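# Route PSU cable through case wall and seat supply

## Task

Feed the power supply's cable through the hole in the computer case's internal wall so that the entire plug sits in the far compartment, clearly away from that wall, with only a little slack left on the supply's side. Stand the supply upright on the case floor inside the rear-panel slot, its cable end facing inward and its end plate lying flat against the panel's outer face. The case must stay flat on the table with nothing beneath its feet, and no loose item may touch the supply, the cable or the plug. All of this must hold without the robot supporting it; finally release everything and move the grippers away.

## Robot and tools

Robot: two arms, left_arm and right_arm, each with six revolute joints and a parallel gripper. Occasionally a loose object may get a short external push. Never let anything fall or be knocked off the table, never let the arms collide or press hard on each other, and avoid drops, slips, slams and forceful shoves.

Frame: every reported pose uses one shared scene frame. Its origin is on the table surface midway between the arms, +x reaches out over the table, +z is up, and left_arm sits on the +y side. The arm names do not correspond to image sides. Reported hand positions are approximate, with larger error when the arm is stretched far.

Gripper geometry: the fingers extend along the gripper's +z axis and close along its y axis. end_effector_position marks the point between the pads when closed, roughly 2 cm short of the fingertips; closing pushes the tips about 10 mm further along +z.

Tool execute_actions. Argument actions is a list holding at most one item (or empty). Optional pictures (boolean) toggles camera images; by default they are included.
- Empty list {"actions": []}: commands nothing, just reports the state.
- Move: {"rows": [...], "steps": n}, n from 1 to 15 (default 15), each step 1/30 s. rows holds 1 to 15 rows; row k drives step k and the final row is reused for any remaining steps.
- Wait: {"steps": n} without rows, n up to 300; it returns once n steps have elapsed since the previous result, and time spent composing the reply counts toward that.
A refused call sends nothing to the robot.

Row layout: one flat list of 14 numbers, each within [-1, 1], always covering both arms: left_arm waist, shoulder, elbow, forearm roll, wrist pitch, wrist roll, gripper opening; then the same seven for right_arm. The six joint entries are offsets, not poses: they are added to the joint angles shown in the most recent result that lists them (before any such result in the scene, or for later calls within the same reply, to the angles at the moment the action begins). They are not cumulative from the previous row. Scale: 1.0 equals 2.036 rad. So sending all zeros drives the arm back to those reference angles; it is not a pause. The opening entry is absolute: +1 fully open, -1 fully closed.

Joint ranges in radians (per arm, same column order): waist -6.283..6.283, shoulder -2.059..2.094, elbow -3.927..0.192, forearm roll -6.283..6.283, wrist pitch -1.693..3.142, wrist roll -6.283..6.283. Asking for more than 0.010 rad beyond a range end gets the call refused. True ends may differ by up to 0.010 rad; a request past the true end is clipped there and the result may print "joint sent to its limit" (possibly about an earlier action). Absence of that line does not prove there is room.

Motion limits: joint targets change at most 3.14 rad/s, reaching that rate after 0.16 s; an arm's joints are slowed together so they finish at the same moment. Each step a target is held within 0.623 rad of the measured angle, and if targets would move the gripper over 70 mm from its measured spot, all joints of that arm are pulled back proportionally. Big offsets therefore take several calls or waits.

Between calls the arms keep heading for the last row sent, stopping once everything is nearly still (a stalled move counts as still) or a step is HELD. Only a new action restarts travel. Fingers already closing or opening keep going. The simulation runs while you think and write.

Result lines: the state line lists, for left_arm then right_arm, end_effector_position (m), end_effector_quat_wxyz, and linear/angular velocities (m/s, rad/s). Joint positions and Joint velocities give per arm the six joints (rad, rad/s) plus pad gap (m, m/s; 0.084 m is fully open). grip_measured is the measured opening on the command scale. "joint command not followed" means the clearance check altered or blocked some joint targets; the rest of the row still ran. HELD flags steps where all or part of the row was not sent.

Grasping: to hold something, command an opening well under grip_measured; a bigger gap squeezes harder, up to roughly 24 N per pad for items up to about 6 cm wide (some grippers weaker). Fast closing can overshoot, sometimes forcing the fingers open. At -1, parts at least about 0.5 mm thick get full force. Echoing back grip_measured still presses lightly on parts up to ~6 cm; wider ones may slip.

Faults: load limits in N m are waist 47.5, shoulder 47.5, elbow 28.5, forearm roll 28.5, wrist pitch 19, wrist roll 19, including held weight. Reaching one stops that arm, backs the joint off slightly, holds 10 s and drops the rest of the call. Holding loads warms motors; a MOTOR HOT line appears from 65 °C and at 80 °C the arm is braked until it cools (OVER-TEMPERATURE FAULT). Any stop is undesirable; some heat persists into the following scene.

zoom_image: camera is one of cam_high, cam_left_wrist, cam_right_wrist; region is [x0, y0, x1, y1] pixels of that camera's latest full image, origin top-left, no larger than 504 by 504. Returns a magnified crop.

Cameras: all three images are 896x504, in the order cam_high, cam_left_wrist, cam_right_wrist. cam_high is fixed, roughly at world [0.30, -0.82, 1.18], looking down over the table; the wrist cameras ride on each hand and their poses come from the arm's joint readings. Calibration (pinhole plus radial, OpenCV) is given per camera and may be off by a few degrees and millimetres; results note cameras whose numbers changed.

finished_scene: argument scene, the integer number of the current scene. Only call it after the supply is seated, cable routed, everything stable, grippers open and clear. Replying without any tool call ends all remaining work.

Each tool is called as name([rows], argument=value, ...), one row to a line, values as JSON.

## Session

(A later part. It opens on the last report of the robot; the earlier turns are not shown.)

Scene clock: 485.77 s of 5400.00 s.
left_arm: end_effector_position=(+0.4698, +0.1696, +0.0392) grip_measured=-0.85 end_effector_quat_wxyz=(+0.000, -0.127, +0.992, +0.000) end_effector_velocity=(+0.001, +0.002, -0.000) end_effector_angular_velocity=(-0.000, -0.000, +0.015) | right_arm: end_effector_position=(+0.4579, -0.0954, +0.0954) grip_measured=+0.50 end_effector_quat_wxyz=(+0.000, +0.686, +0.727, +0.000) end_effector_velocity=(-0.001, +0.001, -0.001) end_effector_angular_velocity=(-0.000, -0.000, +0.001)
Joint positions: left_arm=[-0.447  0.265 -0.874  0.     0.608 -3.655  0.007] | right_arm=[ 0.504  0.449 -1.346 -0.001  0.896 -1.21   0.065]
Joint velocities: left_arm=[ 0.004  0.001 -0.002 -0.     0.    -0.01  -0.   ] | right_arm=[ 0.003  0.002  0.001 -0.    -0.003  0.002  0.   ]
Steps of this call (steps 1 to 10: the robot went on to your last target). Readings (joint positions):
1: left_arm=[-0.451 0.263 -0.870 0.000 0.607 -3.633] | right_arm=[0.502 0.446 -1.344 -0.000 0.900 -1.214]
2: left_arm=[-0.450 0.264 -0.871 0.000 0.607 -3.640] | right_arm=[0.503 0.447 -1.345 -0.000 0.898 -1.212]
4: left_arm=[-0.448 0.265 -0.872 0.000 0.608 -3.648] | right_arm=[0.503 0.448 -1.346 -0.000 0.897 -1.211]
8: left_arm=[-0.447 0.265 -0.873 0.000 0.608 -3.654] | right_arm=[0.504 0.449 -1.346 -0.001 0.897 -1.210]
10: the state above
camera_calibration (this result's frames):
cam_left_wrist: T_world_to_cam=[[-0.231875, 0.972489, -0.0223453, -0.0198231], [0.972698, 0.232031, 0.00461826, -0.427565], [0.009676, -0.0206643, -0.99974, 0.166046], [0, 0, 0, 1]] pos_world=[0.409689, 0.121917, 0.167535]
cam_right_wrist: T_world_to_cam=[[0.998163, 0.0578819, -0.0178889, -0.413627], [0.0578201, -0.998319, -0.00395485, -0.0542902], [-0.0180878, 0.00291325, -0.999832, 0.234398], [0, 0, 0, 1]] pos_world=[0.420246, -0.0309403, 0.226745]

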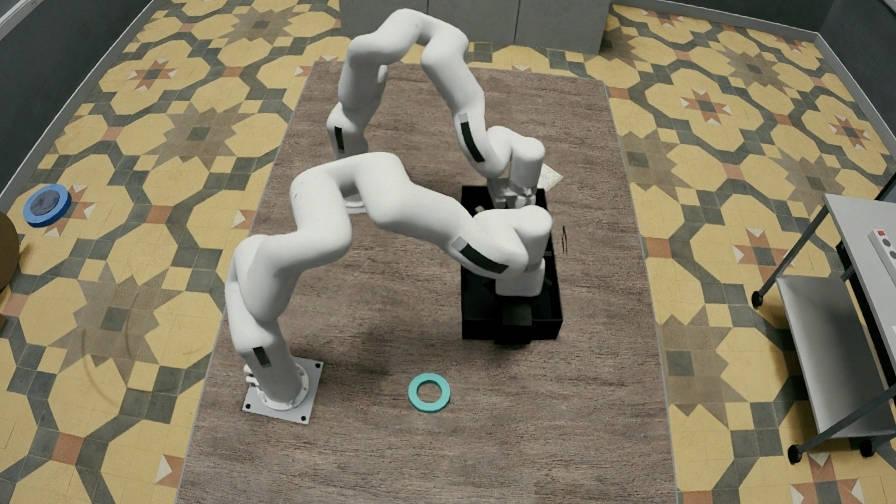

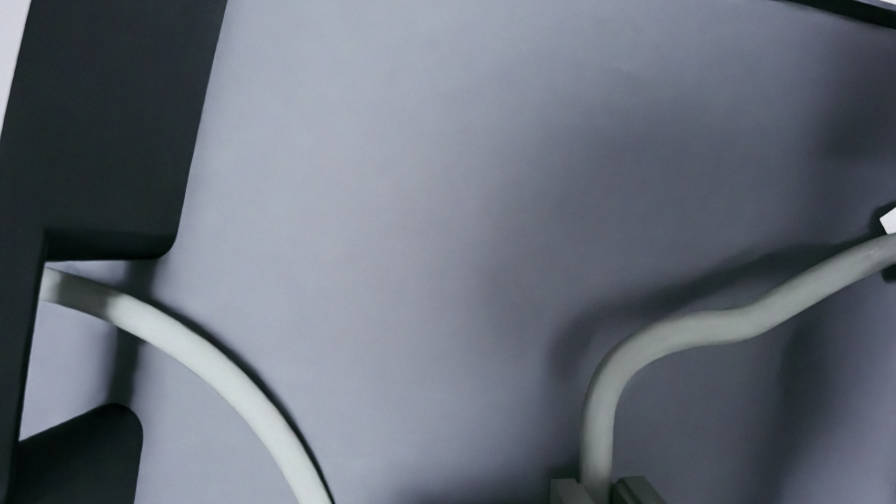

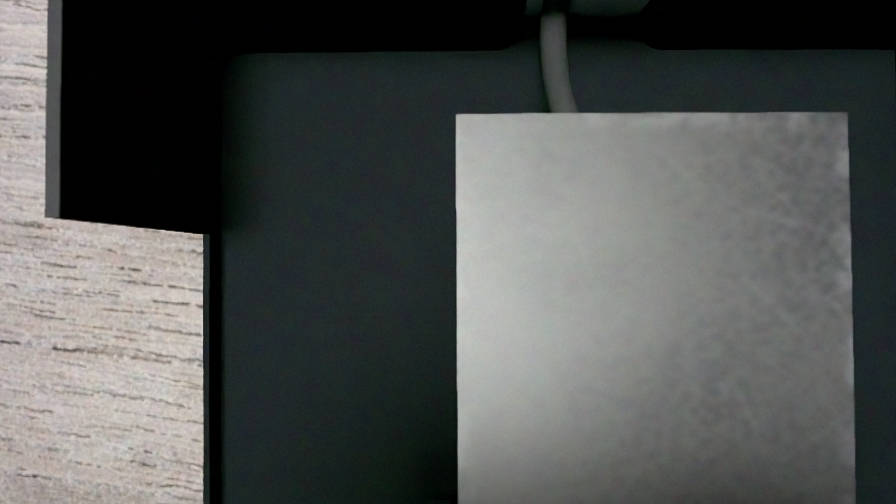

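execute_actions([
  {"rows": [[0,0,0,0,0,0,-1, 0,0.0038,0.0016,0,-0.0053,0,-0.3],[0,0,0,0,0,0,-1, 0,0.0076,0.0033,0,-0.0105,0,-0.3],[0,0,0,0,0,0,-1, 0,0.0114,0.0049,0,-0.0158,0,-0.3],[0,0,0,0,0,0,-1, 0,0.0114,0.0049,0,-0.0158,0,-0.3],[0,0,0,0,0,0,-1, 0,0.0114,0.0049,0,-0.0158,0,-0.3],[0,0,0,0,0,0,-1, 0.0037,0.0139,0.001,0,-0.0144,0.0035,-0.3],[0,0,0,0,0,0,-1, 0.0073,0.0164,-0.0029,0,-0.0129,0.0071,-0.3],[0,0,0,0,0,0,-1, 0.011,0.0189,-0.0069,0,-0.0115,0.0106,-0.3],[0,0,0,0,0,0,-1, 0.0146,0.0214,-0.0108,0,-0.01,0.0142,-0.3],[0,0,0,0,0,0,-1, 0.0183,0.0239,-0.0147,0,-0.0086,0.0177,-0.3]], "steps": 15},
], pictures=false)

execute_actions([
  {"steps": 12},
])

Scene clock: 493.37 s of 5400.00 s.
left_arm: end_effector_position=(+0.4698, +0.1696, +0.0393) grip_measured=-0.85 end_effector_quat_wxyz=(+0.000, -0.128, +0.992, -0.000) end_effector_velocity=(+0.000, +0.000, -0.000) end_effector_angular_velocity=(+0.000, +0.000, +0.001) | right_arm: end_effector_position=(+0.4562, -0.0749, +0.0814) grip_measured=+0.50 end_effector_quat_wxyz=(+0.000, +0.685, +0.728, +0.000) end_effector_velocity=(-0.003, +0.028, -0.003) end_effector_angular_velocity=(-0.003, +0.002, -0.002)
Joint positions: left_arm=[-0.447  0.265 -0.874  0.     0.608 -3.655  0.007] | right_arm=[ 0.538  0.494 -1.372 -0.     0.877 -1.179  0.065]
Joint velocities: left_arm=[ 0.     0.    -0.    -0.     0.    -0.001 -0.   ] | right_arm=[ 0.046  0.038 -0.051 -0.002  0.016  0.05   0.   ]
Steps of this call (steps 1 to 30: the robot went on to your last target; steps 31 to 90: nothing new was sent; then 4.10 s passed at rest; steps 91 to 105: all 15 steps of this action). Readings (joint positions):
91: left_arm=[-0.446 0.266 -0.874 0.000 0.608 -3.656] | right_arm=[0.505 0.450 -1.346 -0.001 0.896 -1.210]
92: left_arm=[-0.446 0.266 -0.874 0.000 0.608 -3.656] | right_arm=[0.505 0.451 -1.346 -0.000 0.894 -1.210]
94: left_arm=[-0.446 0.266 -0.874 0.000 0.608 -3.655] | right_arm=[0.505 0.456 -1.344 -0.000 0.886 -1.209]
98: left_arm=[-0.447 0.265 -0.874 0.000 0.608 -3.655] | right_arm=[0.507 0.472 -1.341 -0.001 0.872 -1.206]
105: the state above

Scene clock: 493.77 s of 5400.00 s.
left_arm: end_effector_position=(+0.4698, +0.1696, +0.0392) grip_measured=-0.85 end_effector_quat_wxyz=(+0.000, -0.127, +0.992, +0.000) end_effector_velocity=(-0.000, -0.000, -0.000) end_effector_angular_velocity=(+0.000, +0.000, +0.002) | right_arm: end_effector_position=(+0.4561, -0.0731, +0.0809) grip_measured=+0.50 end_effector_quat_wxyz=(+0.000, +0.686, +0.728, -0.000) end_effector_velocity=(-0.000, +0.001, +0.000) end_effector_angular_velocity=(+0.000, -0.000, +0.000)
Joint positions: left_arm=[-0.447  0.265 -0.874  0.     0.608 -3.655  0.007] | right_arm=[ 0.541  0.498 -1.376 -0.001  0.879 -1.174  0.065]
Joint velocities: left_arm=[-0.    -0.     0.001  0.    -0.    -0.003  0.   ] | right_arm=[ 0.002  0.001 -0.002 -0.     0.     0.002  0.   ]
Steps of this call (steps 1 to 12: the robot went on to your last target). Readings (joint positions):
1: left_arm=[-0.447 0.265 -0.874 0.000 0.608 -3.655] | right_arm=[0.539 0.495 -1.373 -0.000 0.878 -1.177]
2: left_arm=[-0.447 0.265 -0.874 0.000 0.608 -3.655] | right_arm=[0.540 0.496 -1.374 -0.000 0.878 -1.176]
4: left_arm=[-0.447 0.265 -0.874 0.000 0.608 -3.655] | right_arm=[0.540 0.497 -1.375 -0.001 0.878 -1.175]
8: left_arm=[-0.447 0.265 -0.874 0.000 0.608 -3.655] | right_arm=[0.541 0.498 -1.376 -0.001 0.879 -1.174]
12: the state above
camera_calibration (this result's frames):
cam_left_wrist: T_world_to_cam=[[-0.231885, 0.972486, -0.0223532, -0.0198186], [0.972695, 0.232042, 0.00463476, -0.427574], [0.00969411, -0.0206681, -0.999739, 0.166044], [0, 0, 0, 1]] pos_world=[0.409694, 0.12192, 0.167539]
cam_right_wrist: T_world_to_cam=[[0.998082, 0.0589669, -0.0188362, -0.413279], [0.0589102, -0.998257, -0.00355308, -0.0324402], [-0.0190129, 0.00243662, -0.999816, 0.22015], [0, 0, 0, 1]] pos_world=[0.418584, -0.00855023, 0.21221]

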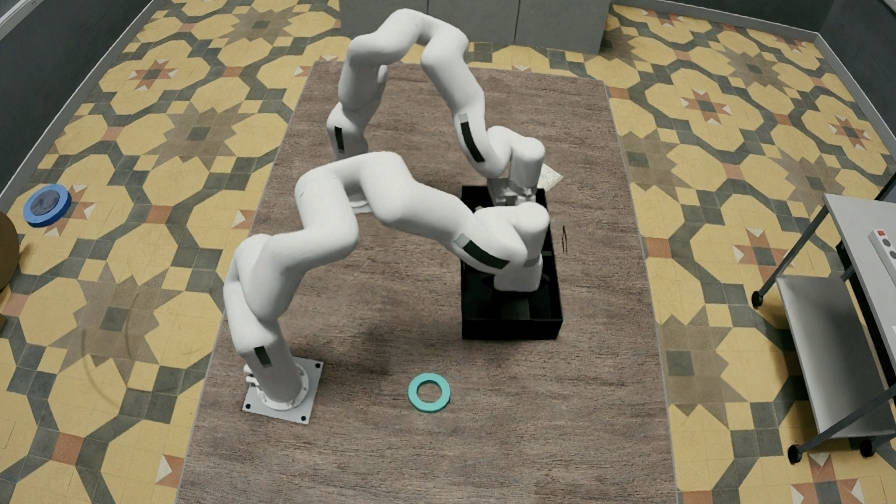

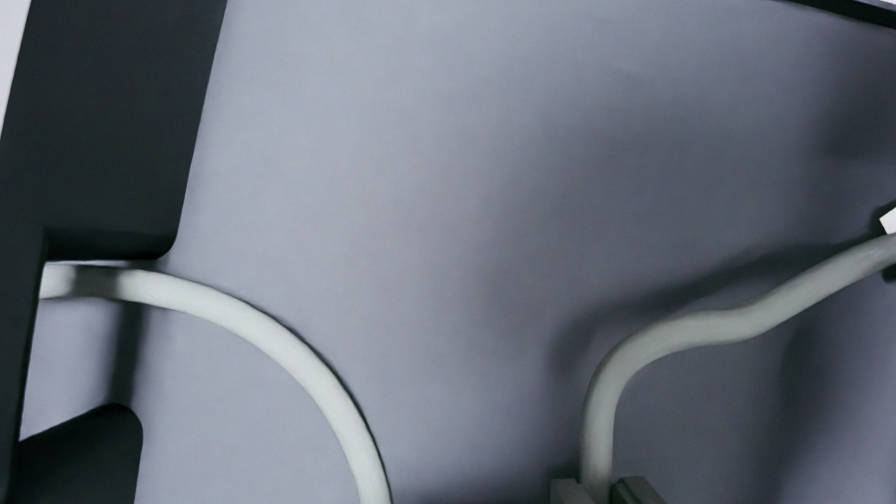

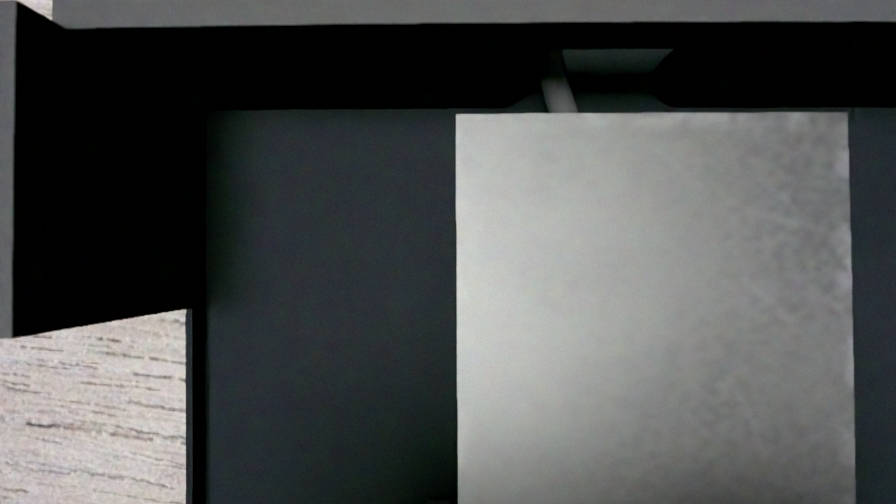

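execute_actions([
  {"rows": [[0,0,0,0,0,0,-1, 0.0032,0.0042,-0.0027,0,-0.0015,0.0032,-0.3]], "steps": 15},
])

zoom_image(camera="cam_high", region=[430, 260, 590, 360])

Scene clock: 498.47 s of 5400.00 s.
left_arm: end_effector_position=(+0.4698, +0.1696, +0.0392) grip_measured=-0.85 end_effector_quat_wxyz=(+0.000, -0.128, +0.992, +0.000) end_effector_velocity=(+0.000, +0.000, +0.000) end_effector_angular_velocity=(-0.000, -0.000, +0.003) | right_arm: end_effector_position=(+0.4559, -0.0703, +0.0782) grip_measured=+0.50 end_effector_quat_wxyz=(+0.000, +0.686, +0.727, -0.001) end_effector_velocity=(+0.000, +0.001, +0.000) end_effector_angular_velocity=(+0.001, -0.002, +0.001)
Joint positions: left_arm=[-0.447  0.265 -0.874  0.     0.608 -3.655  0.007] | right_arm=[ 0.546  0.506 -1.381 -0.001  0.877 -1.167  0.065]
Joint velocities: left_arm=[ 0.    -0.    -0.     0.    -0.    -0.002 -0.   ] | right_arm=[ 0.002  0.001 -0.002  0.001 -0.002  0.     0.   ]
Steps of this call (steps 1 to 15: the robot went on to your last target; steps 16 to 90: nothing new was sent; then 1.20 s passed at rest; steps 91 to 105: all 15 steps of this action). Readings (joint positions):
91: left_arm=[-0.447 0.265 -0.874 0.000 0.608 -3.655] | right_arm=[0.542 0.498 -1.376 -0.001 0.879 -1.174]
92: left_arm=[-0.447 0.265 -0.874 0.000 0.608 -3.655] | right_arm=[0.542 0.499 -1.377 -0.001 0.878 -1.173]
94: left_arm=[-0.447 0.265 -0.874 0.000 0.608 -3.655] | right_arm=[0.545 0.502 -1.379 -0.001 0.877 -1.170]
98: left_arm=[-0.447 0.265 -0.874 0.000 0.608 -3.655] | right_arm=[0.546 0.506 -1.380 -0.001 0.877 -1.168]
105: the state above
camera_calibration (this result's frames):
cam_left_wrist: T_world_to_cam=[[-0.231886, 0.972486, -0.0223554, -0.0198177], [0.972695, 0.232042, 0.00463909, -0.427576], [0.00969884, -0.0206692, -0.999739, 0.166043], [0, 0, 0, 1]] pos_world=[0.409695, 0.12192, 0.16754]
cam_right_wrist: T_world_to_cam=[[0.998154, 0.0574684, -0.0196651, -0.413355], [0.0574281, -0.998346, -0.00260979, -0.0290845], [-0.0197825, 0.00147565, -0.999803, 0.217761], [0, 0, 0, 1]] pos_world=[0.41857, -0.00560287, 0.209514]

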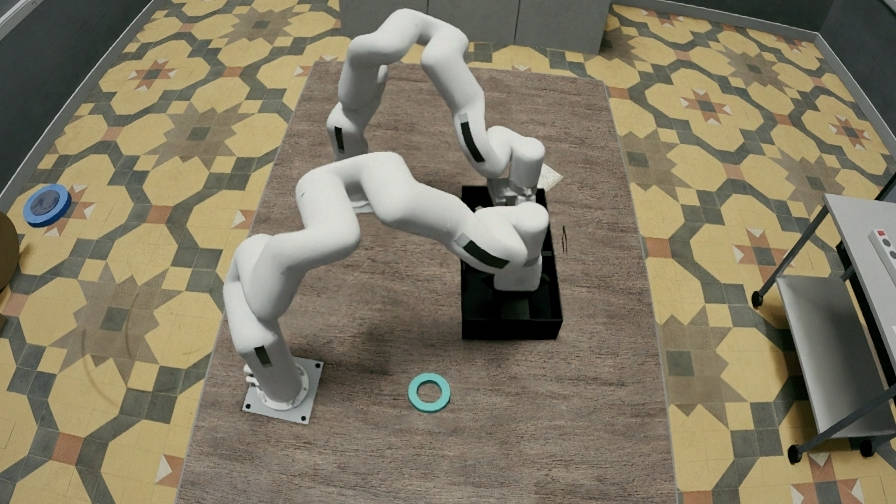

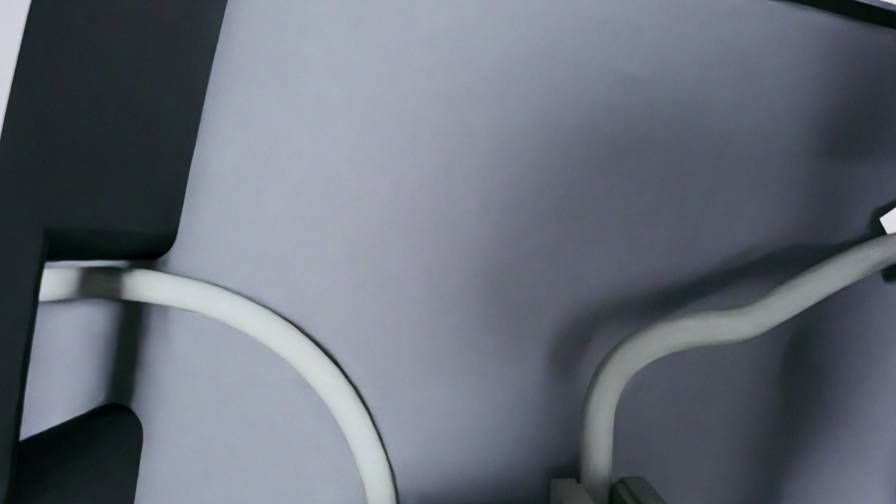

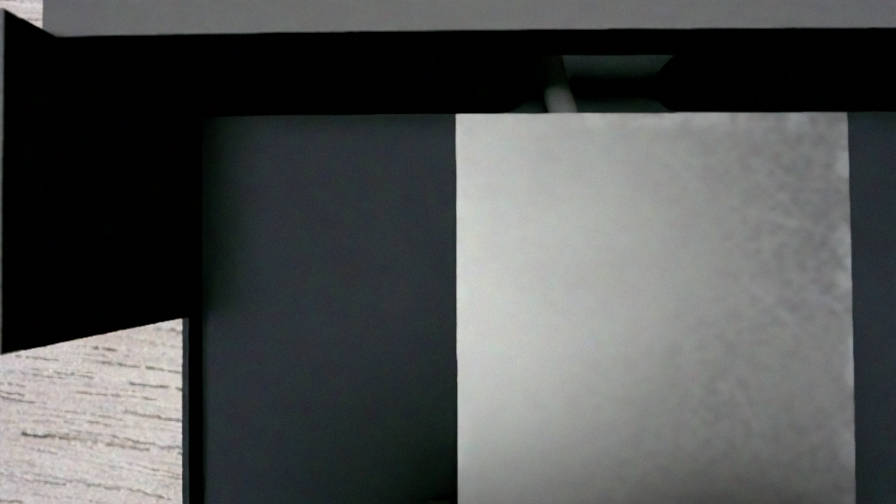

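Region (430, 260, 590, 360) of cam_high's 896x504 image, scaled by 3.150, with more detail than that image has; it fills the top 315 rows of this view, and the rest is white.

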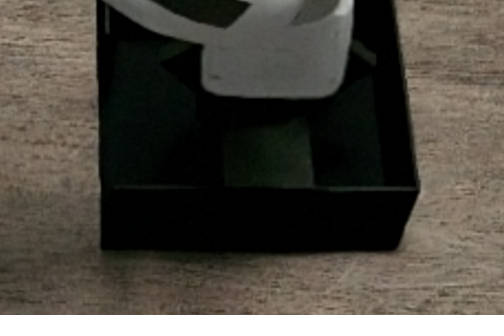

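execute_actions([
  {"rows": [[0,0,0,0,0,0,-0.2, 0,0,0,0,0,0,-0.3],[0,0,0,0,0,0,-0.2, 0,0,0,0,0,0,-0.3],[0,0,0,0,0,0,-0.2, 0,0,0,0,0,0,-0.3],[0,0,0,0,0,0,-0.2, 0,0,0,0,0,0,-0.3],[0,0,0,0,0,0,-0.2, 0,0,0,0,0,0,-0.3],[0,0,0,0,0,0,-0.2, 0,0,0,0,0,0,-0.3],[0,-0.1071,-0.0436,0,0.1512,0,-0.2, 0,0,0,0,0,0,-0.3]], "steps": 15},
], pictures=false)

execute_actions([
  {"steps": 15},
], pictures=false)

execute_actions([
  {"rows": [[0,0,0,0,0,0,-0.2, 0,0,0,0,0,0,1]], "steps": 12},
])

Scene clock: 503.97 s of 5400.00 s.
left_arm: end_effector_position=(+0.4750, +0.1682, +0.1176) grip_measured=-0.22 end_effector_quat_wxyz=(+0.003, -0.128, +0.992, -0.001) end_effector_velocity=(-0.013, +0.003, +0.330) end_effector_angular_velocity=(-0.007, -0.026, -0.000) | right_arm: end_effector_position=(+0.4558, -0.0695, +0.0784) grip_measured=+0.50 end_effector_quat_wxyz=(+0.000, +0.686, +0.728, -0.001) end_effector_velocity=(-0.001, -0.001, -0.001) end_effector_angular_velocity=(-0.003, +0.002, +0.001)
Joint positions: left_arm=[-0.447  0.112 -0.938  0.     0.82  -3.655  0.035] | right_arm=[ 0.547  0.506 -1.381 -0.001  0.876 -1.167  0.065]
Joint velocities: left_arm=[-0.001 -0.641 -0.255 -0.     0.869 -0.     0.   ] | right_arm=[-0.001  0.     0.002 -0.002  0.001 -0.001 -0.   ]
Steps of this call (steps 1 to 15: the robot went on to your last target; steps 16 to 90: nothing new was sent; then 2.00 s passed at rest; steps 91 to 105: all 15 steps of this action). Readings (joint positions):
91: left_arm=[-0.447 0.265 -0.874 0.000 0.608 -3.655] | right_arm=[0.548 0.506 -1.382 -0.001 0.876 -1.167]
92: left_arm=[-0.447 0.265 -0.874 0.000 0.608 -3.655] | right_arm=[0.548 0.506 -1.382 -0.001 0.876 -1.167]
94: left_arm=[-0.447 0.266 -0.874 0.000 0.608 -3.655] | right_arm=[0.548 0.506 -1.382 -0.001 0.876 -1.167]
98: left_arm=[-0.447 0.263 -0.874 0.000 0.613 -3.655] | right_arm=[0.547 0.506 -1.382 -0.001 0.876 -1.167]
105: the state above

Scene clock: 504.47 s of 5400.00 s.
left_arm: end_effector_position=(+0.4694, +0.1697, +0.1490) grip_measured=-0.22 end_effector_quat_wxyz=(-0.001, -0.128, +0.992, +0.000) end_effector_velocity=(+0.001, -0.000, +0.005) end_effector_angular_velocity=(-0.002, -0.006, +0.000) | right_arm: end_effector_position=(+0.4558, -0.0700, +0.0782) grip_measured=+0.50 end_effector_quat_wxyz=(+0.000, +0.686, +0.727, -0.001) end_effector_velocity=(-0.000, -0.001, -0.001) end_effector_angular_velocity=(-0.001, +0.002, -0.002)
Joint positions: left_arm=[-0.447  0.048 -0.962  0.     0.915 -3.655  0.035] | right_arm=[ 0.547  0.506 -1.381 -0.001  0.876 -1.167  0.065]
Joint velocities: left_arm=[ 0.    -0.007 -0.004 -0.     0.005 -0.     0.   ] | right_arm=[-0.002  0.     0.001 -0.001  0.001  0.001  0.   ]
Steps of this call (steps 1 to 15: the robot went on to your last target). Readings (joint positions):
1: left_arm=[-0.447 0.093 -0.946 0.000 0.846 -3.655] | right_arm=[0.547 0.506 -1.381 -0.001 0.876 -1.167]
2: left_arm=[-0.447 0.078 -0.952 0.000 0.866 -3.655] | right_arm=[0.547 0.506 -1.381 -0.001 0.876 -1.167]
4: left_arm=[-0.447 0.061 -0.958 0.000 0.891 -3.655] | right_arm=[0.547 0.506 -1.381 -0.001 0.876 -1.167]
8: left_arm=[-0.447 0.052 -0.959 0.000 0.910 -3.655] | right_arm=[0.547 0.506 -1.381 -0.001 0.876 -1.167]
15: the state above

Scene clock: 504.87 s of 5400.00 s.
left_arm: end_effector_position=(+0.4694, +0.1697, +0.1489) grip_measured=-0.22 end_effector_quat_wxyz=(-0.001, -0.128, +0.992, +0.000) end_effector_velocity=(+0.000, -0.000, +0.000) end_effector_angular_velocity=(-0.000, -0.000, +0.001) | right_arm: end_effector_position=(+0.4561, -0.0698, +0.0788) grip_measured=+1.00 end_effector_quat_wxyz=(+0.000, +0.686, +0.727, -0.000) end_effector_velocity=(-0.002, -0.001, -0.005) end_effector_angular_velocity=(-0.004, +0.009, +0.000)
Joint positions: left_arm=[-0.447  0.049 -0.962  0.     0.915 -3.655  0.035] | right_arm=[ 0.547  0.506 -1.382 -0.001  0.876 -1.167  0.084]
Joint velocities: left_arm=[-0.    -0.    -0.    -0.     0.    -0.001 -0.   ] | right_arm=[-0.     0.005  0.004  0.     0.002 -0.001  0.   ]
Steps of this call (steps 1 to 12: all 12 steps of this action). Readings (joint positions):
1: left_arm=[-0.447 0.048 -0.962 0.000 0.915 -3.655] | right_arm=[0.546 0.506 -1.381 -0.001 0.876 -1.167]
2: left_arm=[-0.447 0.048 -0.962 0.000 0.915 -3.655] | right_arm=[0.546 0.506 -1.381 -0.001 0.876 -1.167]
4: left_arm=[-0.447 0.048 -0.962 0.000 0.915 -3.655] | right_arm=[0.547 0.503 -1.385 -0.001 0.875 -1.167]
8: left_arm=[-0.447 0.049 -0.962 0.000 0.915 -3.655] | right_arm=[0.547 0.504 -1.384 -0.001 0.876 -1.167]
12: the state above
camera_calibration (this result's frames):
cam_left_wrist: T_world_to_cam=[[-0.231956, 0.972494, -0.0212776, -0.0177072], [0.972697, 0.232063, 0.00270474, -0.427424], [0.0075681, -0.0200693, -0.99977, 0.27663], [0, 0, 0, 1]] pos_world=[0.409554, 0.121961, 0.277346]
cam_right_wrist: T_world_to_cam=[[0.998145, 0.0580392, -0.0183636, -0.41364], [0.0579876, -0.998312, -0.00333264, -0.0287627], [-0.018526, 0.0022616, -0.999826, 0.217848], [0, 0, 0, 1]] pos_world=[0.418577, -0.00519952, 0.210118]

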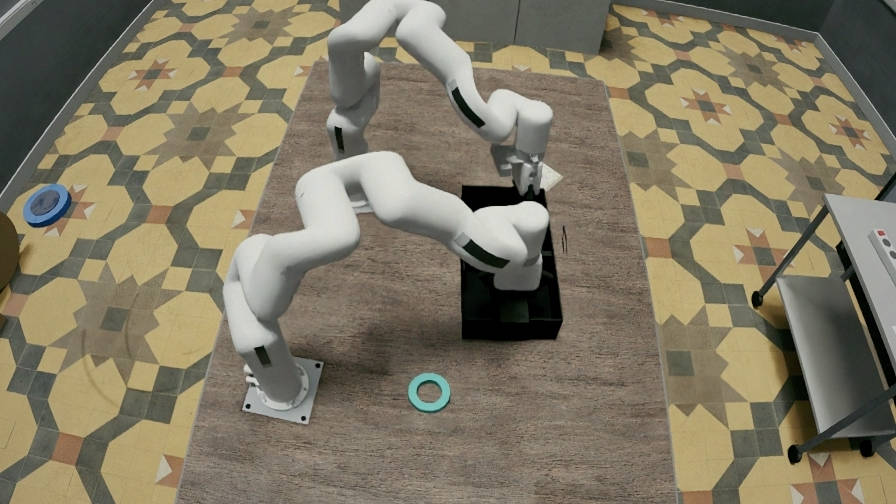

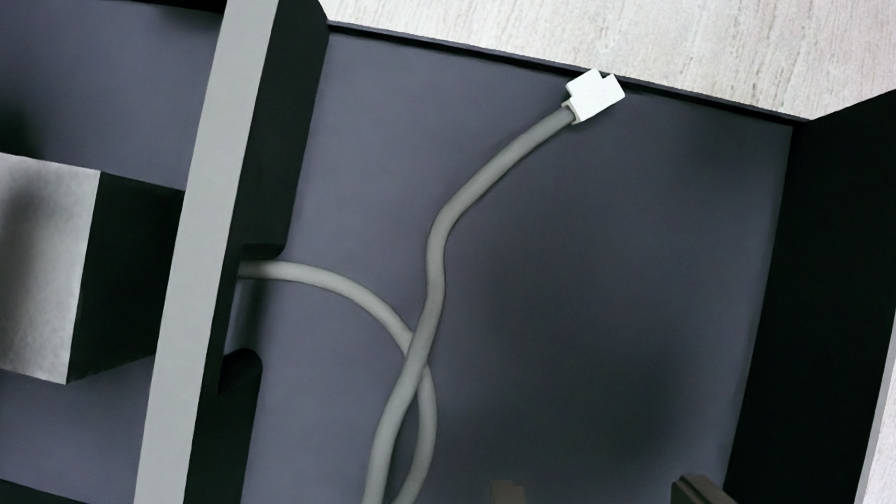

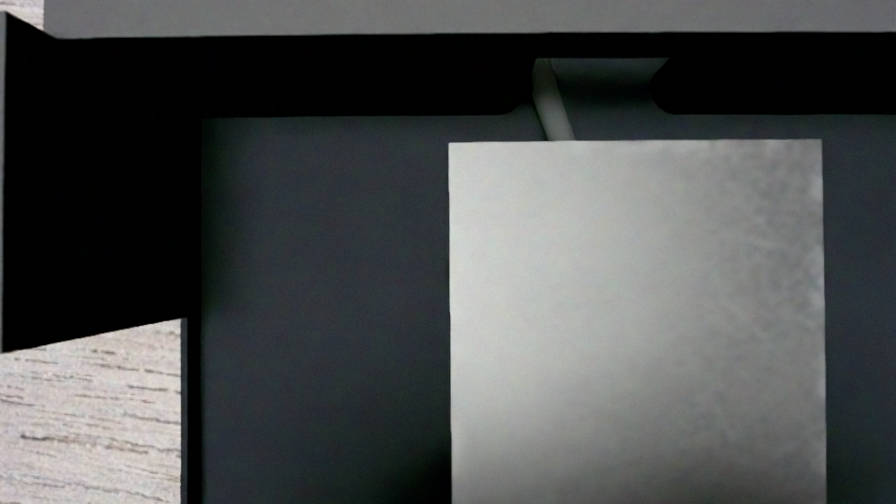

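execute_actions([
  {"rows": [[-0.0788,-0.0769,0.1851,0,-0.1092,0.3654,0.0, 0,0.0047,0.0022,0,-0.0068,0,1]], "steps": 15},
], pictures=false)

execute_actions([
  {"steps": 12},
], pictures=false)

execute_actions([
  {"rows": [[0,0,0,0,0,0,0.0, 0,0,0,0,0,0,-0.3]], "steps": 12},
])

Scene clock: 518.63 s of 5400.00 s.
left_arm: end_effector_position=(+0.3765, +0.1361, +0.0945) grip_measured=-0.01 end_effector_quat_wxyz=(-0.002, +0.276, +0.961, +0.000) end_effector_velocity=(-0.105, -0.019, -0.058) end_effector_angular_velocity=(-0.003, +0.001, -0.954) | right_arm: end_effector_position=(+0.4560, -0.0698, +0.0728) grip_measured=+1.00 end_effector_quat_wxyz=(+0.000, +0.686, +0.728, -0.000) end_effector_velocity=(-0.001, -0.000, -0.002) end_effector_angular_velocity=(-0.001, +0.002, +0.000)
Joint positions: left_arm=[-0.593 -0.094 -0.617  0.     0.714 -2.986  0.044] | right_arm=[ 0.547  0.515 -1.377 -0.001  0.863 -1.167  0.084]
Joint velocities: left_arm=[-0.154 -0.15   0.369  0.    -0.219  0.8    0.   ] | right_arm=[ 0.     0.002  0.002 -0.001 -0.001  0.     0.   ]
Steps of this call (steps 1 to 15: the robot went on to your last target; steps 16 to 90: nothing new was sent; then 10.27 s passed at rest; steps 91 to 105: all 15 steps of this action). Readings (joint positions):
91: left_arm=[-0.447 0.048 -0.962 0.000 0.915 -3.654] | right_arm=[0.547 0.506 -1.381 -0.001 0.876 -1.167]
92: left_arm=[-0.448 0.047 -0.959 0.000 0.913 -3.649] | right_arm=[0.547 0.507 -1.381 -0.001 0.874 -1.167]
94: left_arm=[-0.458 0.037 -0.936 0.000 0.897 -3.606] | right_arm=[0.547 0.511 -1.380 -0.001 0.869 -1.167]
98: left_arm=[-0.513 -0.016 -0.806 0.000 0.824 -3.382] | right_arm=[0.547 0.515 -1.377 -0.001 0.864 -1.167]
105: the state above

Scene clock: 519.03 s of 5400.00 s.
left_arm: end_effector_position=(+0.3684, +0.1341, +0.0904) grip_measured=-0.01 end_effector_quat_wxyz=(+0.000, +0.318, +0.948, +0.000) end_effector_velocity=(-0.003, -0.000, -0.002) end_effector_angular_velocity=(+0.001, +0.003, -0.016) | right_arm: end_effector_position=(+0.4560, -0.0699, +0.0727) grip_measured=+1.00 end_effector_quat_wxyz=(+0.000, +0.686, +0.728, -0.000) end_effector_velocity=(-0.000, +0.000, -0.000) end_effector_angular_velocity=(-0.000, +0.001, -0.000)
Joint positions: left_arm=[-0.607 -0.108 -0.586  0.     0.693 -2.912  0.044] | right_arm=[ 0.547  0.515 -1.377 -0.001  0.862 -1.167  0.084]
Joint velocities: left_arm=[-0.004 -0.003  0.009  0.    -0.003  0.012 -0.   ] | right_arm=[ 0.  0. -0. -0.  0.  0.  0.]
Steps of this call (steps 1 to 12: the robot went on to your last target). Readings (joint positions):
1: left_arm=[-0.597 -0.098 -0.607 0.000 0.708 -2.964] | right_arm=[0.547 0.515 -1.377 -0.001 0.863 -1.167]
2: left_arm=[-0.600 -0.101 -0.601 0.000 0.704 -2.948] | right_arm=[0.547 0.515 -1.377 -0.001 0.863 -1.167]
4: left_arm=[-0.603 -0.104 -0.594 0.000 0.698 -2.930] | right_arm=[0.547 0.515 -1.377 -0.001 0.862 -1.167]
8: left_arm=[-0.606 -0.107 -0.588 0.000 0.694 -2.916] | right_arm=[0.547 0.515 -1.377 -0.001 0.862 -1.167]
12: the state above

Scene clock: 519.43 s of 5400.00 s.
left_arm: end_effector_position=(+0.3684, +0.1341, +0.0904) grip_measured=-0.01 end_effector_quat_wxyz=(+0.000, +0.318, +0.948, +0.000) end_effector_velocity=(+0.000, -0.000, +0.000) end_effector_angular_velocity=(-0.001, -0.001, -0.004) | right_arm: end_effector_position=(+0.4558, -0.0698, +0.0727) grip_measured=+0.50 end_effector_quat_wxyz=(+0.000, +0.686, +0.727, -0.000) end_effector_velocity=(-0.000, -0.000, -0.001) end_effector_angular_velocity=(-0.001, +0.001, +0.001)
Joint positions: left_arm=[-0.607 -0.108 -0.586  0.     0.693 -2.912  0.044] | right_arm=[ 0.547  0.515 -1.377 -0.001  0.863 -1.167  0.065]
Joint velocities: left_arm=[-0.001 -0.    -0.    -0.    -0.001  0.003  0.   ] | right_arm=[-0.     0.     0.001 -0.001 -0.    -0.     0.   ]
Steps of this call (steps 1 to 12: all 12 steps of this action). Readings (joint positions):
1: left_arm=[-0.607 -0.108 -0.586 0.000 0.693 -2.912] | right_arm=[0.547 0.515 -1.377 -0.001 0.862 -1.167]
2: left_arm=[-0.607 -0.108 -0.586 0.000 0.693 -2.912] | right_arm=[0.547 0.515 -1.377 -0.001 0.862 -1.167]
4: left_arm=[-0.607 -0.108 -0.586 0.000 0.693 -2.912] | right_arm=[0.547 0.515 -1.377 -0.001 0.863 -1.167]
8: left_arm=[-0.607 -0.108 -0.586 0.000 0.693 -2.912] | right_arm=[0.547 0.515 -1.377 -0.001 0.863 -1.167]
12: the state above
camera_calibration (this result's frames):
cam_left_wrist: T_world_to_cam=[[0.619459, 0.784717, -0.0221389, -0.296183], [0.784968, -0.619517, 0.00496134, -0.137588], [-0.00982218, -0.0204517, -0.999743, 0.224606], [0, 0, 0, 1]] pos_world=[0.293681, 0.151776, 0.218674]
cam_right_wrist: T_world_to_cam=[[0.99814, 0.0580016, -0.0187913, -0.413413], [0.0579506, -0.998314, -0.00324591, -0.0287868], [-0.0189479, 0.0021509, -0.999818, 0.211925], [0, 0, 0, 1]] pos_world=[0.418327, -0.00521546, 0.204024]

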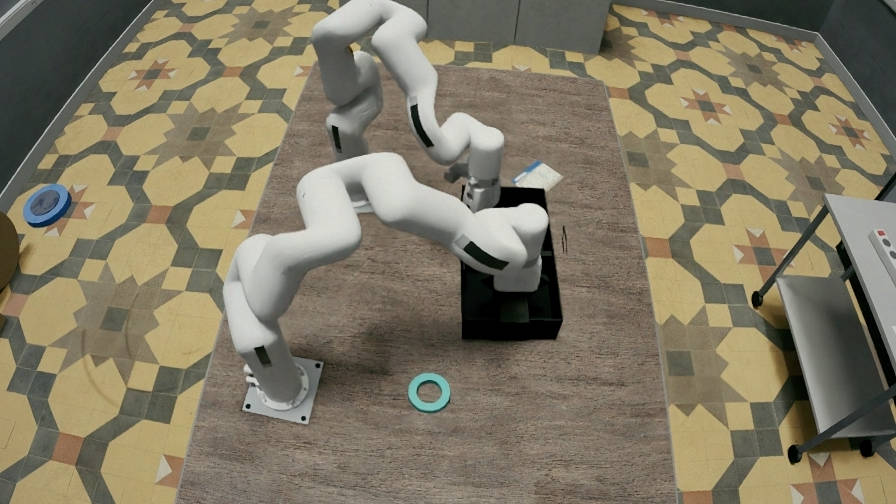

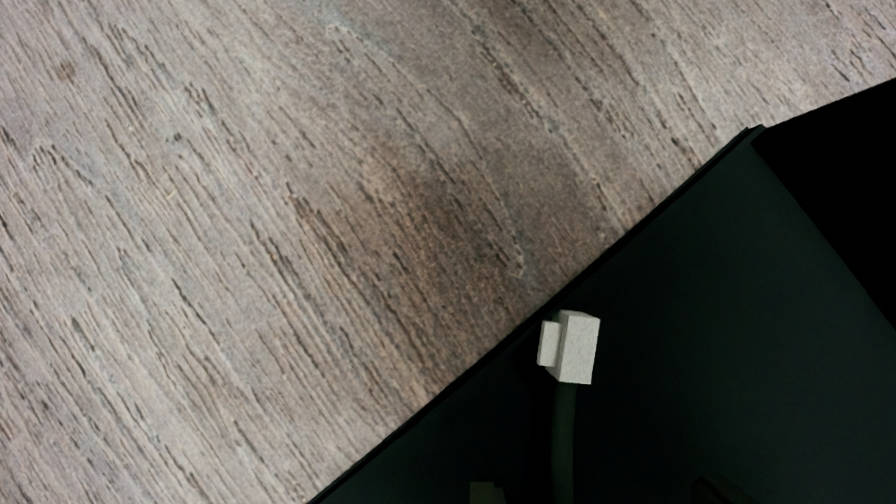

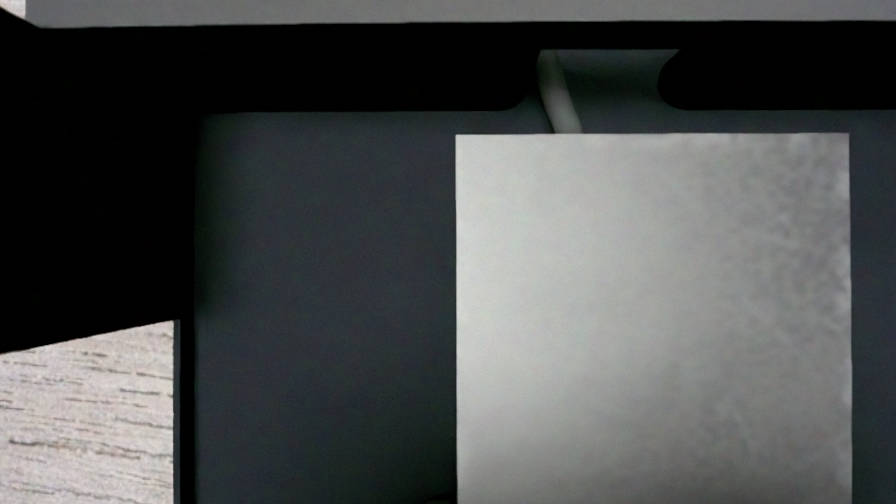

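execute_actions([
  {"rows": [[0,0.0754,0.0154,0,-0.0903,0,0.0, 0.0048,0.0034,-0.0054,0,0.002,0.0048,-0.3]], "steps": 15},
], pictures=false)

execute_actions([
  {"steps": 10},
], pictures=false)

execute_actions([
  {"rows": [[0,0,0,0,0,0,-1, 0,0,0,0,0,0,-0.3]], "steps": 14},
])

Scene clock: 526.07 s of 5400.00 s.
left_arm: end_effector_position=(+0.3685, +0.1341, +0.0372) grip_measured=-0.01 end_effector_quat_wxyz=(+0.000, +0.318, +0.948, -0.000) end_effector_velocity=(-0.000, +0.001, -0.008) end_effector_angular_velocity=(-0.001, -0.003, +0.001) | right_arm: end_effector_position=(+0.4559, -0.0659, +0.0727) grip_measured=+0.50 end_effector_quat_wxyz=(+0.001, +0.687, +0.727, -0.001) end_effector_velocity=(-0.000, +0.001, +0.000) end_effector_angular_velocity=(+0.000, +0.000, -0.001)
Joint positions: left_arm=[-0.607  0.043 -0.556  0.     0.513 -2.912  0.044] | right_arm=[ 0.553  0.521 -1.388 -0.003  0.868 -1.158  0.065]
Joint velocities: left_arm=[ 0.001  0.023  0.007 -0.    -0.033  0.    -0.   ] | right_arm=[ 0.002  0.001 -0.001  0.001  0.001  0.003  0.   ]
Steps of this call (steps 1 to 15: the robot went on to your last target; steps 16 to 90: nothing new was sent; then 3.13 s passed at rest; steps 91 to 105: all 15 steps of this action). Readings (joint positions):
91: left_arm=[-0.607 -0.108 -0.586 0.000 0.693 -2.912] | right_arm=[0.547 0.515 -1.377 -0.001 0.863 -1.167]
92: left_arm=[-0.607 -0.105 -0.586 0.000 0.688 -2.912] | right_arm=[0.547 0.516 -1.379 -0.001 0.863 -1.166]
94: left_arm=[-0.606 -0.074 -0.582 0.000 0.647 -2.912] | right_arm=[0.550 0.519 -1.383 -0.002 0.865 -1.162]
98: left_arm=[-0.607 0.019 -0.557 0.000 0.548 -2.912] | right_arm=[0.552 0.521 -1.387 -0.003 0.867 -1.159]
105: the state above

Scene clock: 526.40 s of 5400.00 s.
left_arm: end_effector_position=(+0.3681, +0.1343, +0.0361) grip_measured=-0.01 end_effector_quat_wxyz=(-0.000, +0.318, +0.948, +0.000) end_effector_velocity=(-0.000, +0.000, -0.001) end_effector_angular_velocity=(+0.001, +0.001, +0.001) | right_arm: end_effector_position=(+0.4558, -0.0654, +0.0727) grip_measured=+0.50 end_effector_quat_wxyz=(+0.001, +0.687, +0.727, -0.001) end_effector_velocity=(-0.001, -0.000, -0.001) end_effector_angular_velocity=(+0.001, +0.003, -0.002)
Joint positions: left_arm=[-0.607  0.045 -0.555  0.     0.51  -2.912  0.044] | right_arm=[ 0.554  0.521 -1.388 -0.002  0.867 -1.158  0.065]
Joint velocities: left_arm=[ 0.     0.002  0.001  0.    -0.001 -0.    -0.   ] | right_arm=[-0.001  0.001  0.001  0.003 -0.001 -0.     0.   ]
Steps of this call (steps 1 to 10: the robot went on to your last target). Readings (joint positions):
1: left_arm=[-0.607 0.043 -0.556 0.000 0.512 -2.912] | right_arm=[0.553 0.521 -1.388 -0.003 0.868 -1.158]
2: left_arm=[-0.607 0.044 -0.556 0.000 0.511 -2.912] | right_arm=[0.553 0.521 -1.388 -0.002 0.868 -1.158]
4: left_arm=[-0.607 0.045 -0.555 0.000 0.510 -2.912] | right_arm=[0.553 0.521 -1.388 -0.002 0.868 -1.158]
8: left_arm=[-0.607 0.045 -0.555 0.000 0.510 -2.912] | right_arm=[0.554 0.521 -1.388 -0.002 0.868 -1.158]
10: the state above

Scene clock: 526.87 s of 5400.00 s.
left_arm: end_effector_position=(+0.3681, +0.1343, +0.0361) grip_measured=-1.00 end_effector_quat_wxyz=(-0.000, +0.318, +0.948, +0.000) end_effector_velocity=(-0.000, -0.000, -0.000) end_effector_angular_velocity=(+0.000, +0.000, -0.003) | right_arm: end_effector_position=(+0.4559, -0.0655, +0.0727) grip_measured=+0.50 end_effector_quat_wxyz=(+0.001, +0.687, +0.727, -0.001) end_effector_velocity=(-0.001, -0.000, -0.001) end_effector_angular_velocity=(-0.001, +0.001, -0.000)
Joint positions: left_arm=[-0.607  0.045 -0.555  0.     0.51  -2.912  0.   ] | right_arm=[ 0.554  0.521 -1.388 -0.002  0.867 -1.158  0.065]
Joint velocities: left_arm=[-0.001  0.     0.001 -0.    -0.001  0.001  0.   ] | right_arm=[ 0.     0.     0.001 -0.    -0.     0.001 -0.   ]
Steps of this call (steps 1 to 14: all 14 steps of this action). Readings (joint positions):
1: left_arm=[-0.607 0.046 -0.555 0.000 0.510 -2.912] | right_arm=[0.554 0.521 -1.388 -0.002 0.867 -1.158]
2: left_arm=[-0.607 0.046 -0.555 0.000 0.510 -2.912] | right_arm=[0.554 0.521 -1.388 -0.002 0.867 -1.158]
4: left_arm=[-0.607 0.046 -0.555 0.000 0.510 -2.912] | right_arm=[0.554 0.521 -1.388 -0.002 0.867 -1.158]
8: left_arm=[-0.607 0.045 -0.555 0.000 0.510 -2.912] | right_arm=[0.554 0.521 -1.388 -0.002 0.867 -1.158]
14: the state above
camera_calibration (this result's frames):
cam_left_wrist: T_world_to_cam=[[0.619456, 0.784715, -0.0223109, -0.297299], [0.784963, -0.619527, 0.00438239, -0.137009], [-0.0103833, -0.0202279, -0.999741, 0.170482], [0, 0, 0, 1]] pos_world=[0.293481, 0.151862, 0.164406]
cam_right_wrist: T_world_to_cam=[[0.998246, 0.0560506, -0.0190656, -0.413872], [0.0560188, -0.998427, -0.00219814, -0.0237467], [-0.0191588, 0.00112625, -0.999816, 0.211909], [0, 0, 0, 1]] pos_world=[0.418536, -0.00075021, 0.203927]

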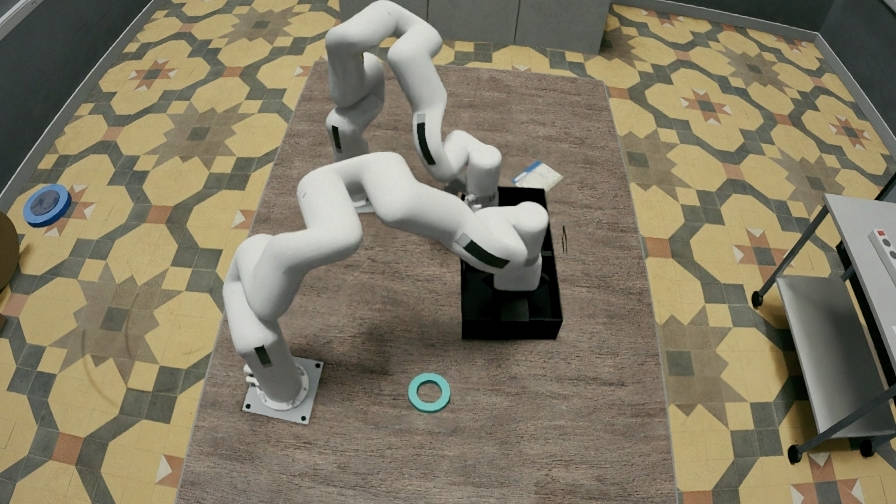

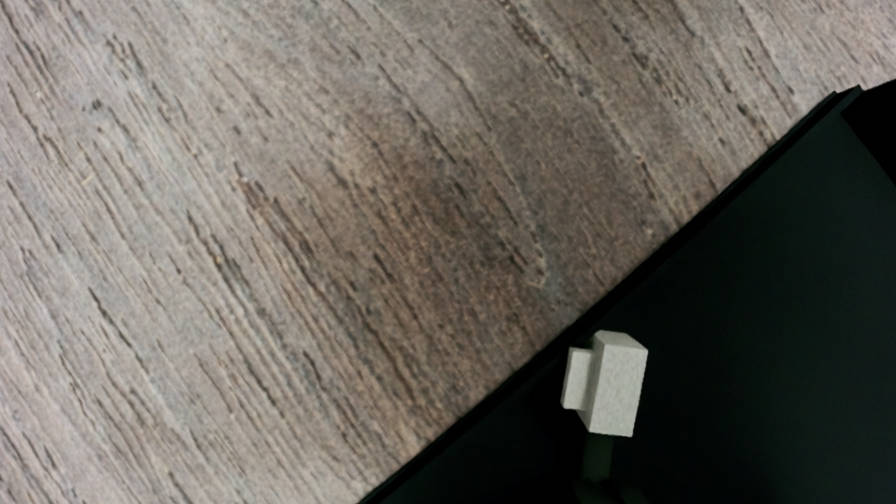

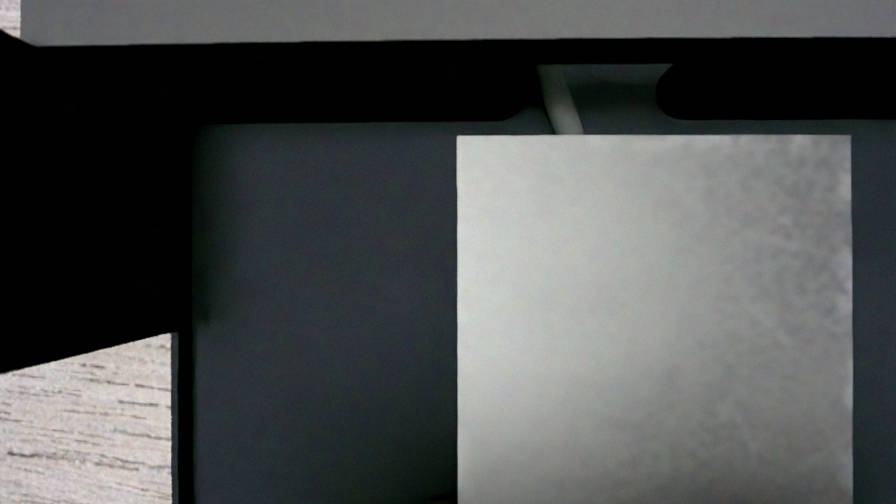

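execute_actions([
  {"rows": [[0,0,0,0,0,0,-0.1, 0,0,0,0,0,0,-0.3],[0,0,0,0,0,0,-0.1, 0,0,0,0,0,0,-0.3],[0,0,0,0,0,0,-0.1, 0,0,0,0,0,0,-0.3],[0,0,0,0,0,0,-0.1, 0,0,0,0,0,0,-0.3],[0,0,0,0,0,0,-0.1, 0,0,0,0,0,0,-0.3],[0,0,0,0,0,0,-0.1, 0,0,0,0,0,0,-0.3],[0,0.007,0.0014,0,-0.0083,0,-0.1, 0,0,0,0,0,0,-0.3]], "steps": 15},
], pictures=false)

execute_actions([
  {"rows": [[0,0,0,0,0,0,-1, 0,0,0,0,0,0,-0.3]], "steps": 14},
], pictures=false)

Scene clock: 531.03 s of 5400.00 s.
left_arm: end_effector_position=(+0.3675, +0.1345, +0.0314) grip_measured=-0.11 end_effector_quat_wxyz=(-0.000, +0.318, +0.948, +0.000) end_effector_velocity=(+0.003, -0.001, -0.002) end_effector_angular_velocity=(-0.004, -0.009, +0.002) | right_arm: end_effector_position=(+0.4559, -0.0656, +0.0727) grip_measured=+0.50 end_effector_quat_wxyz=(+0.001, +0.687, +0.727, -0.001) end_effector_velocity=(+0.000, -0.000, +0.000) end_effector_angular_velocity=(-0.000, -0.000, -0.001)
Joint positions: left_arm=[-0.607  0.059 -0.552  0.     0.494 -2.912  0.039] | right_arm=[ 0.554  0.521 -1.388 -0.002  0.867 -1.158  0.065]
Joint velocities: left_arm=[ 0.     0.009 -0.002 -0.    -0.017 -0.001  0.   ] | right_arm=[-0.    -0.001  0.    -0.     0.     0.001  0.   ]
Steps of this call (steps 1 to 15: the robot went on to your last target; steps 16 to 90: nothing new was sent; then 0.67 s passed at rest; steps 91 to 105: all 15 steps of this action). Readings (joint positions):
91: left_arm=[-0.607 0.045 -0.555 0.000 0.510 -2.912] | right_arm=[0.554 0.521 -1.388 -0.002 0.867 -1.158]
92: left_arm=[-0.607 0.046 -0.555 0.000 0.510 -2.912] | right_arm=[0.554 0.521 -1.388 -0.002 0.867 -1.158]
94: left_arm=[-0.607 0.046 -0.555 0.000 0.510 -2.912] | right_arm=[0.554 0.521 -1.388 -0.002 0.867 -1.158]
98: left_arm=[-0.607 0.047 -0.555 0.000 0.507 -2.912] | right_arm=[0.554 0.521 -1.388 -0.002 0.867 -1.158]
105: the state above

Scene clock: 531.50 s of 5400.00 s.
left_arm: end_effector_position=(+0.3675, +0.1345, +0.0314) grip_measured=-0.85 end_effector_quat_wxyz=(-0.000, +0.318, +0.948, +0.000) end_effector_velocity=(-0.000, -0.000, +0.000) end_effector_angular_velocity=(+0.000, +0.000, +0.001) | right_arm: end_effector_position=(+0.4559, -0.0656, +0.0727) grip_measured=+0.50 end_effector_quat_wxyz=(+0.001, +0.687, +0.727, -0.001) end_effector_velocity=(-0.000, -0.000, -0.000) end_effector_angular_velocity=(-0.001, +0.001, -0.001)
Joint positions: left_arm=[-0.607  0.059 -0.552  0.     0.494 -2.912  0.007] | right_arm=[ 0.554  0.521 -1.388 -0.002  0.867 -1.158  0.065]
Joint velocities: left_arm=[-0.     0.    -0.    -0.     0.    -0.002 -0.   ] | right_arm=[ 0.     0.     0.001 -0.     0.     0.001  0.   ]
Steps of this call (steps 1 to 14: all 14 steps of this action). Readings (joint positions):
1: left_arm=[-0.607 0.059 -0.552 0.000 0.494 -2.912] | right_arm=[0.554 0.521 -1.388 -0.002 0.867 -1.158]
2: left_arm=[-0.607 0.059 -0.552 0.000 0.494 -2.912] | right_arm=[0.554 0.521 -1.388 -0.002 0.867 -1.158]
4: left_arm=[-0.607 0.059 -0.552 0.000 0.494 -2.912] | right_arm=[0.554 0.521 -1.388 -0.002 0.867 -1.158]
8: left_arm=[-0.607 0.059 -0.552 0.000 0.494 -2.912] | right_arm=[0.554 0.521 -1.388 -0.002 0.867 -1.158]
14: the state above


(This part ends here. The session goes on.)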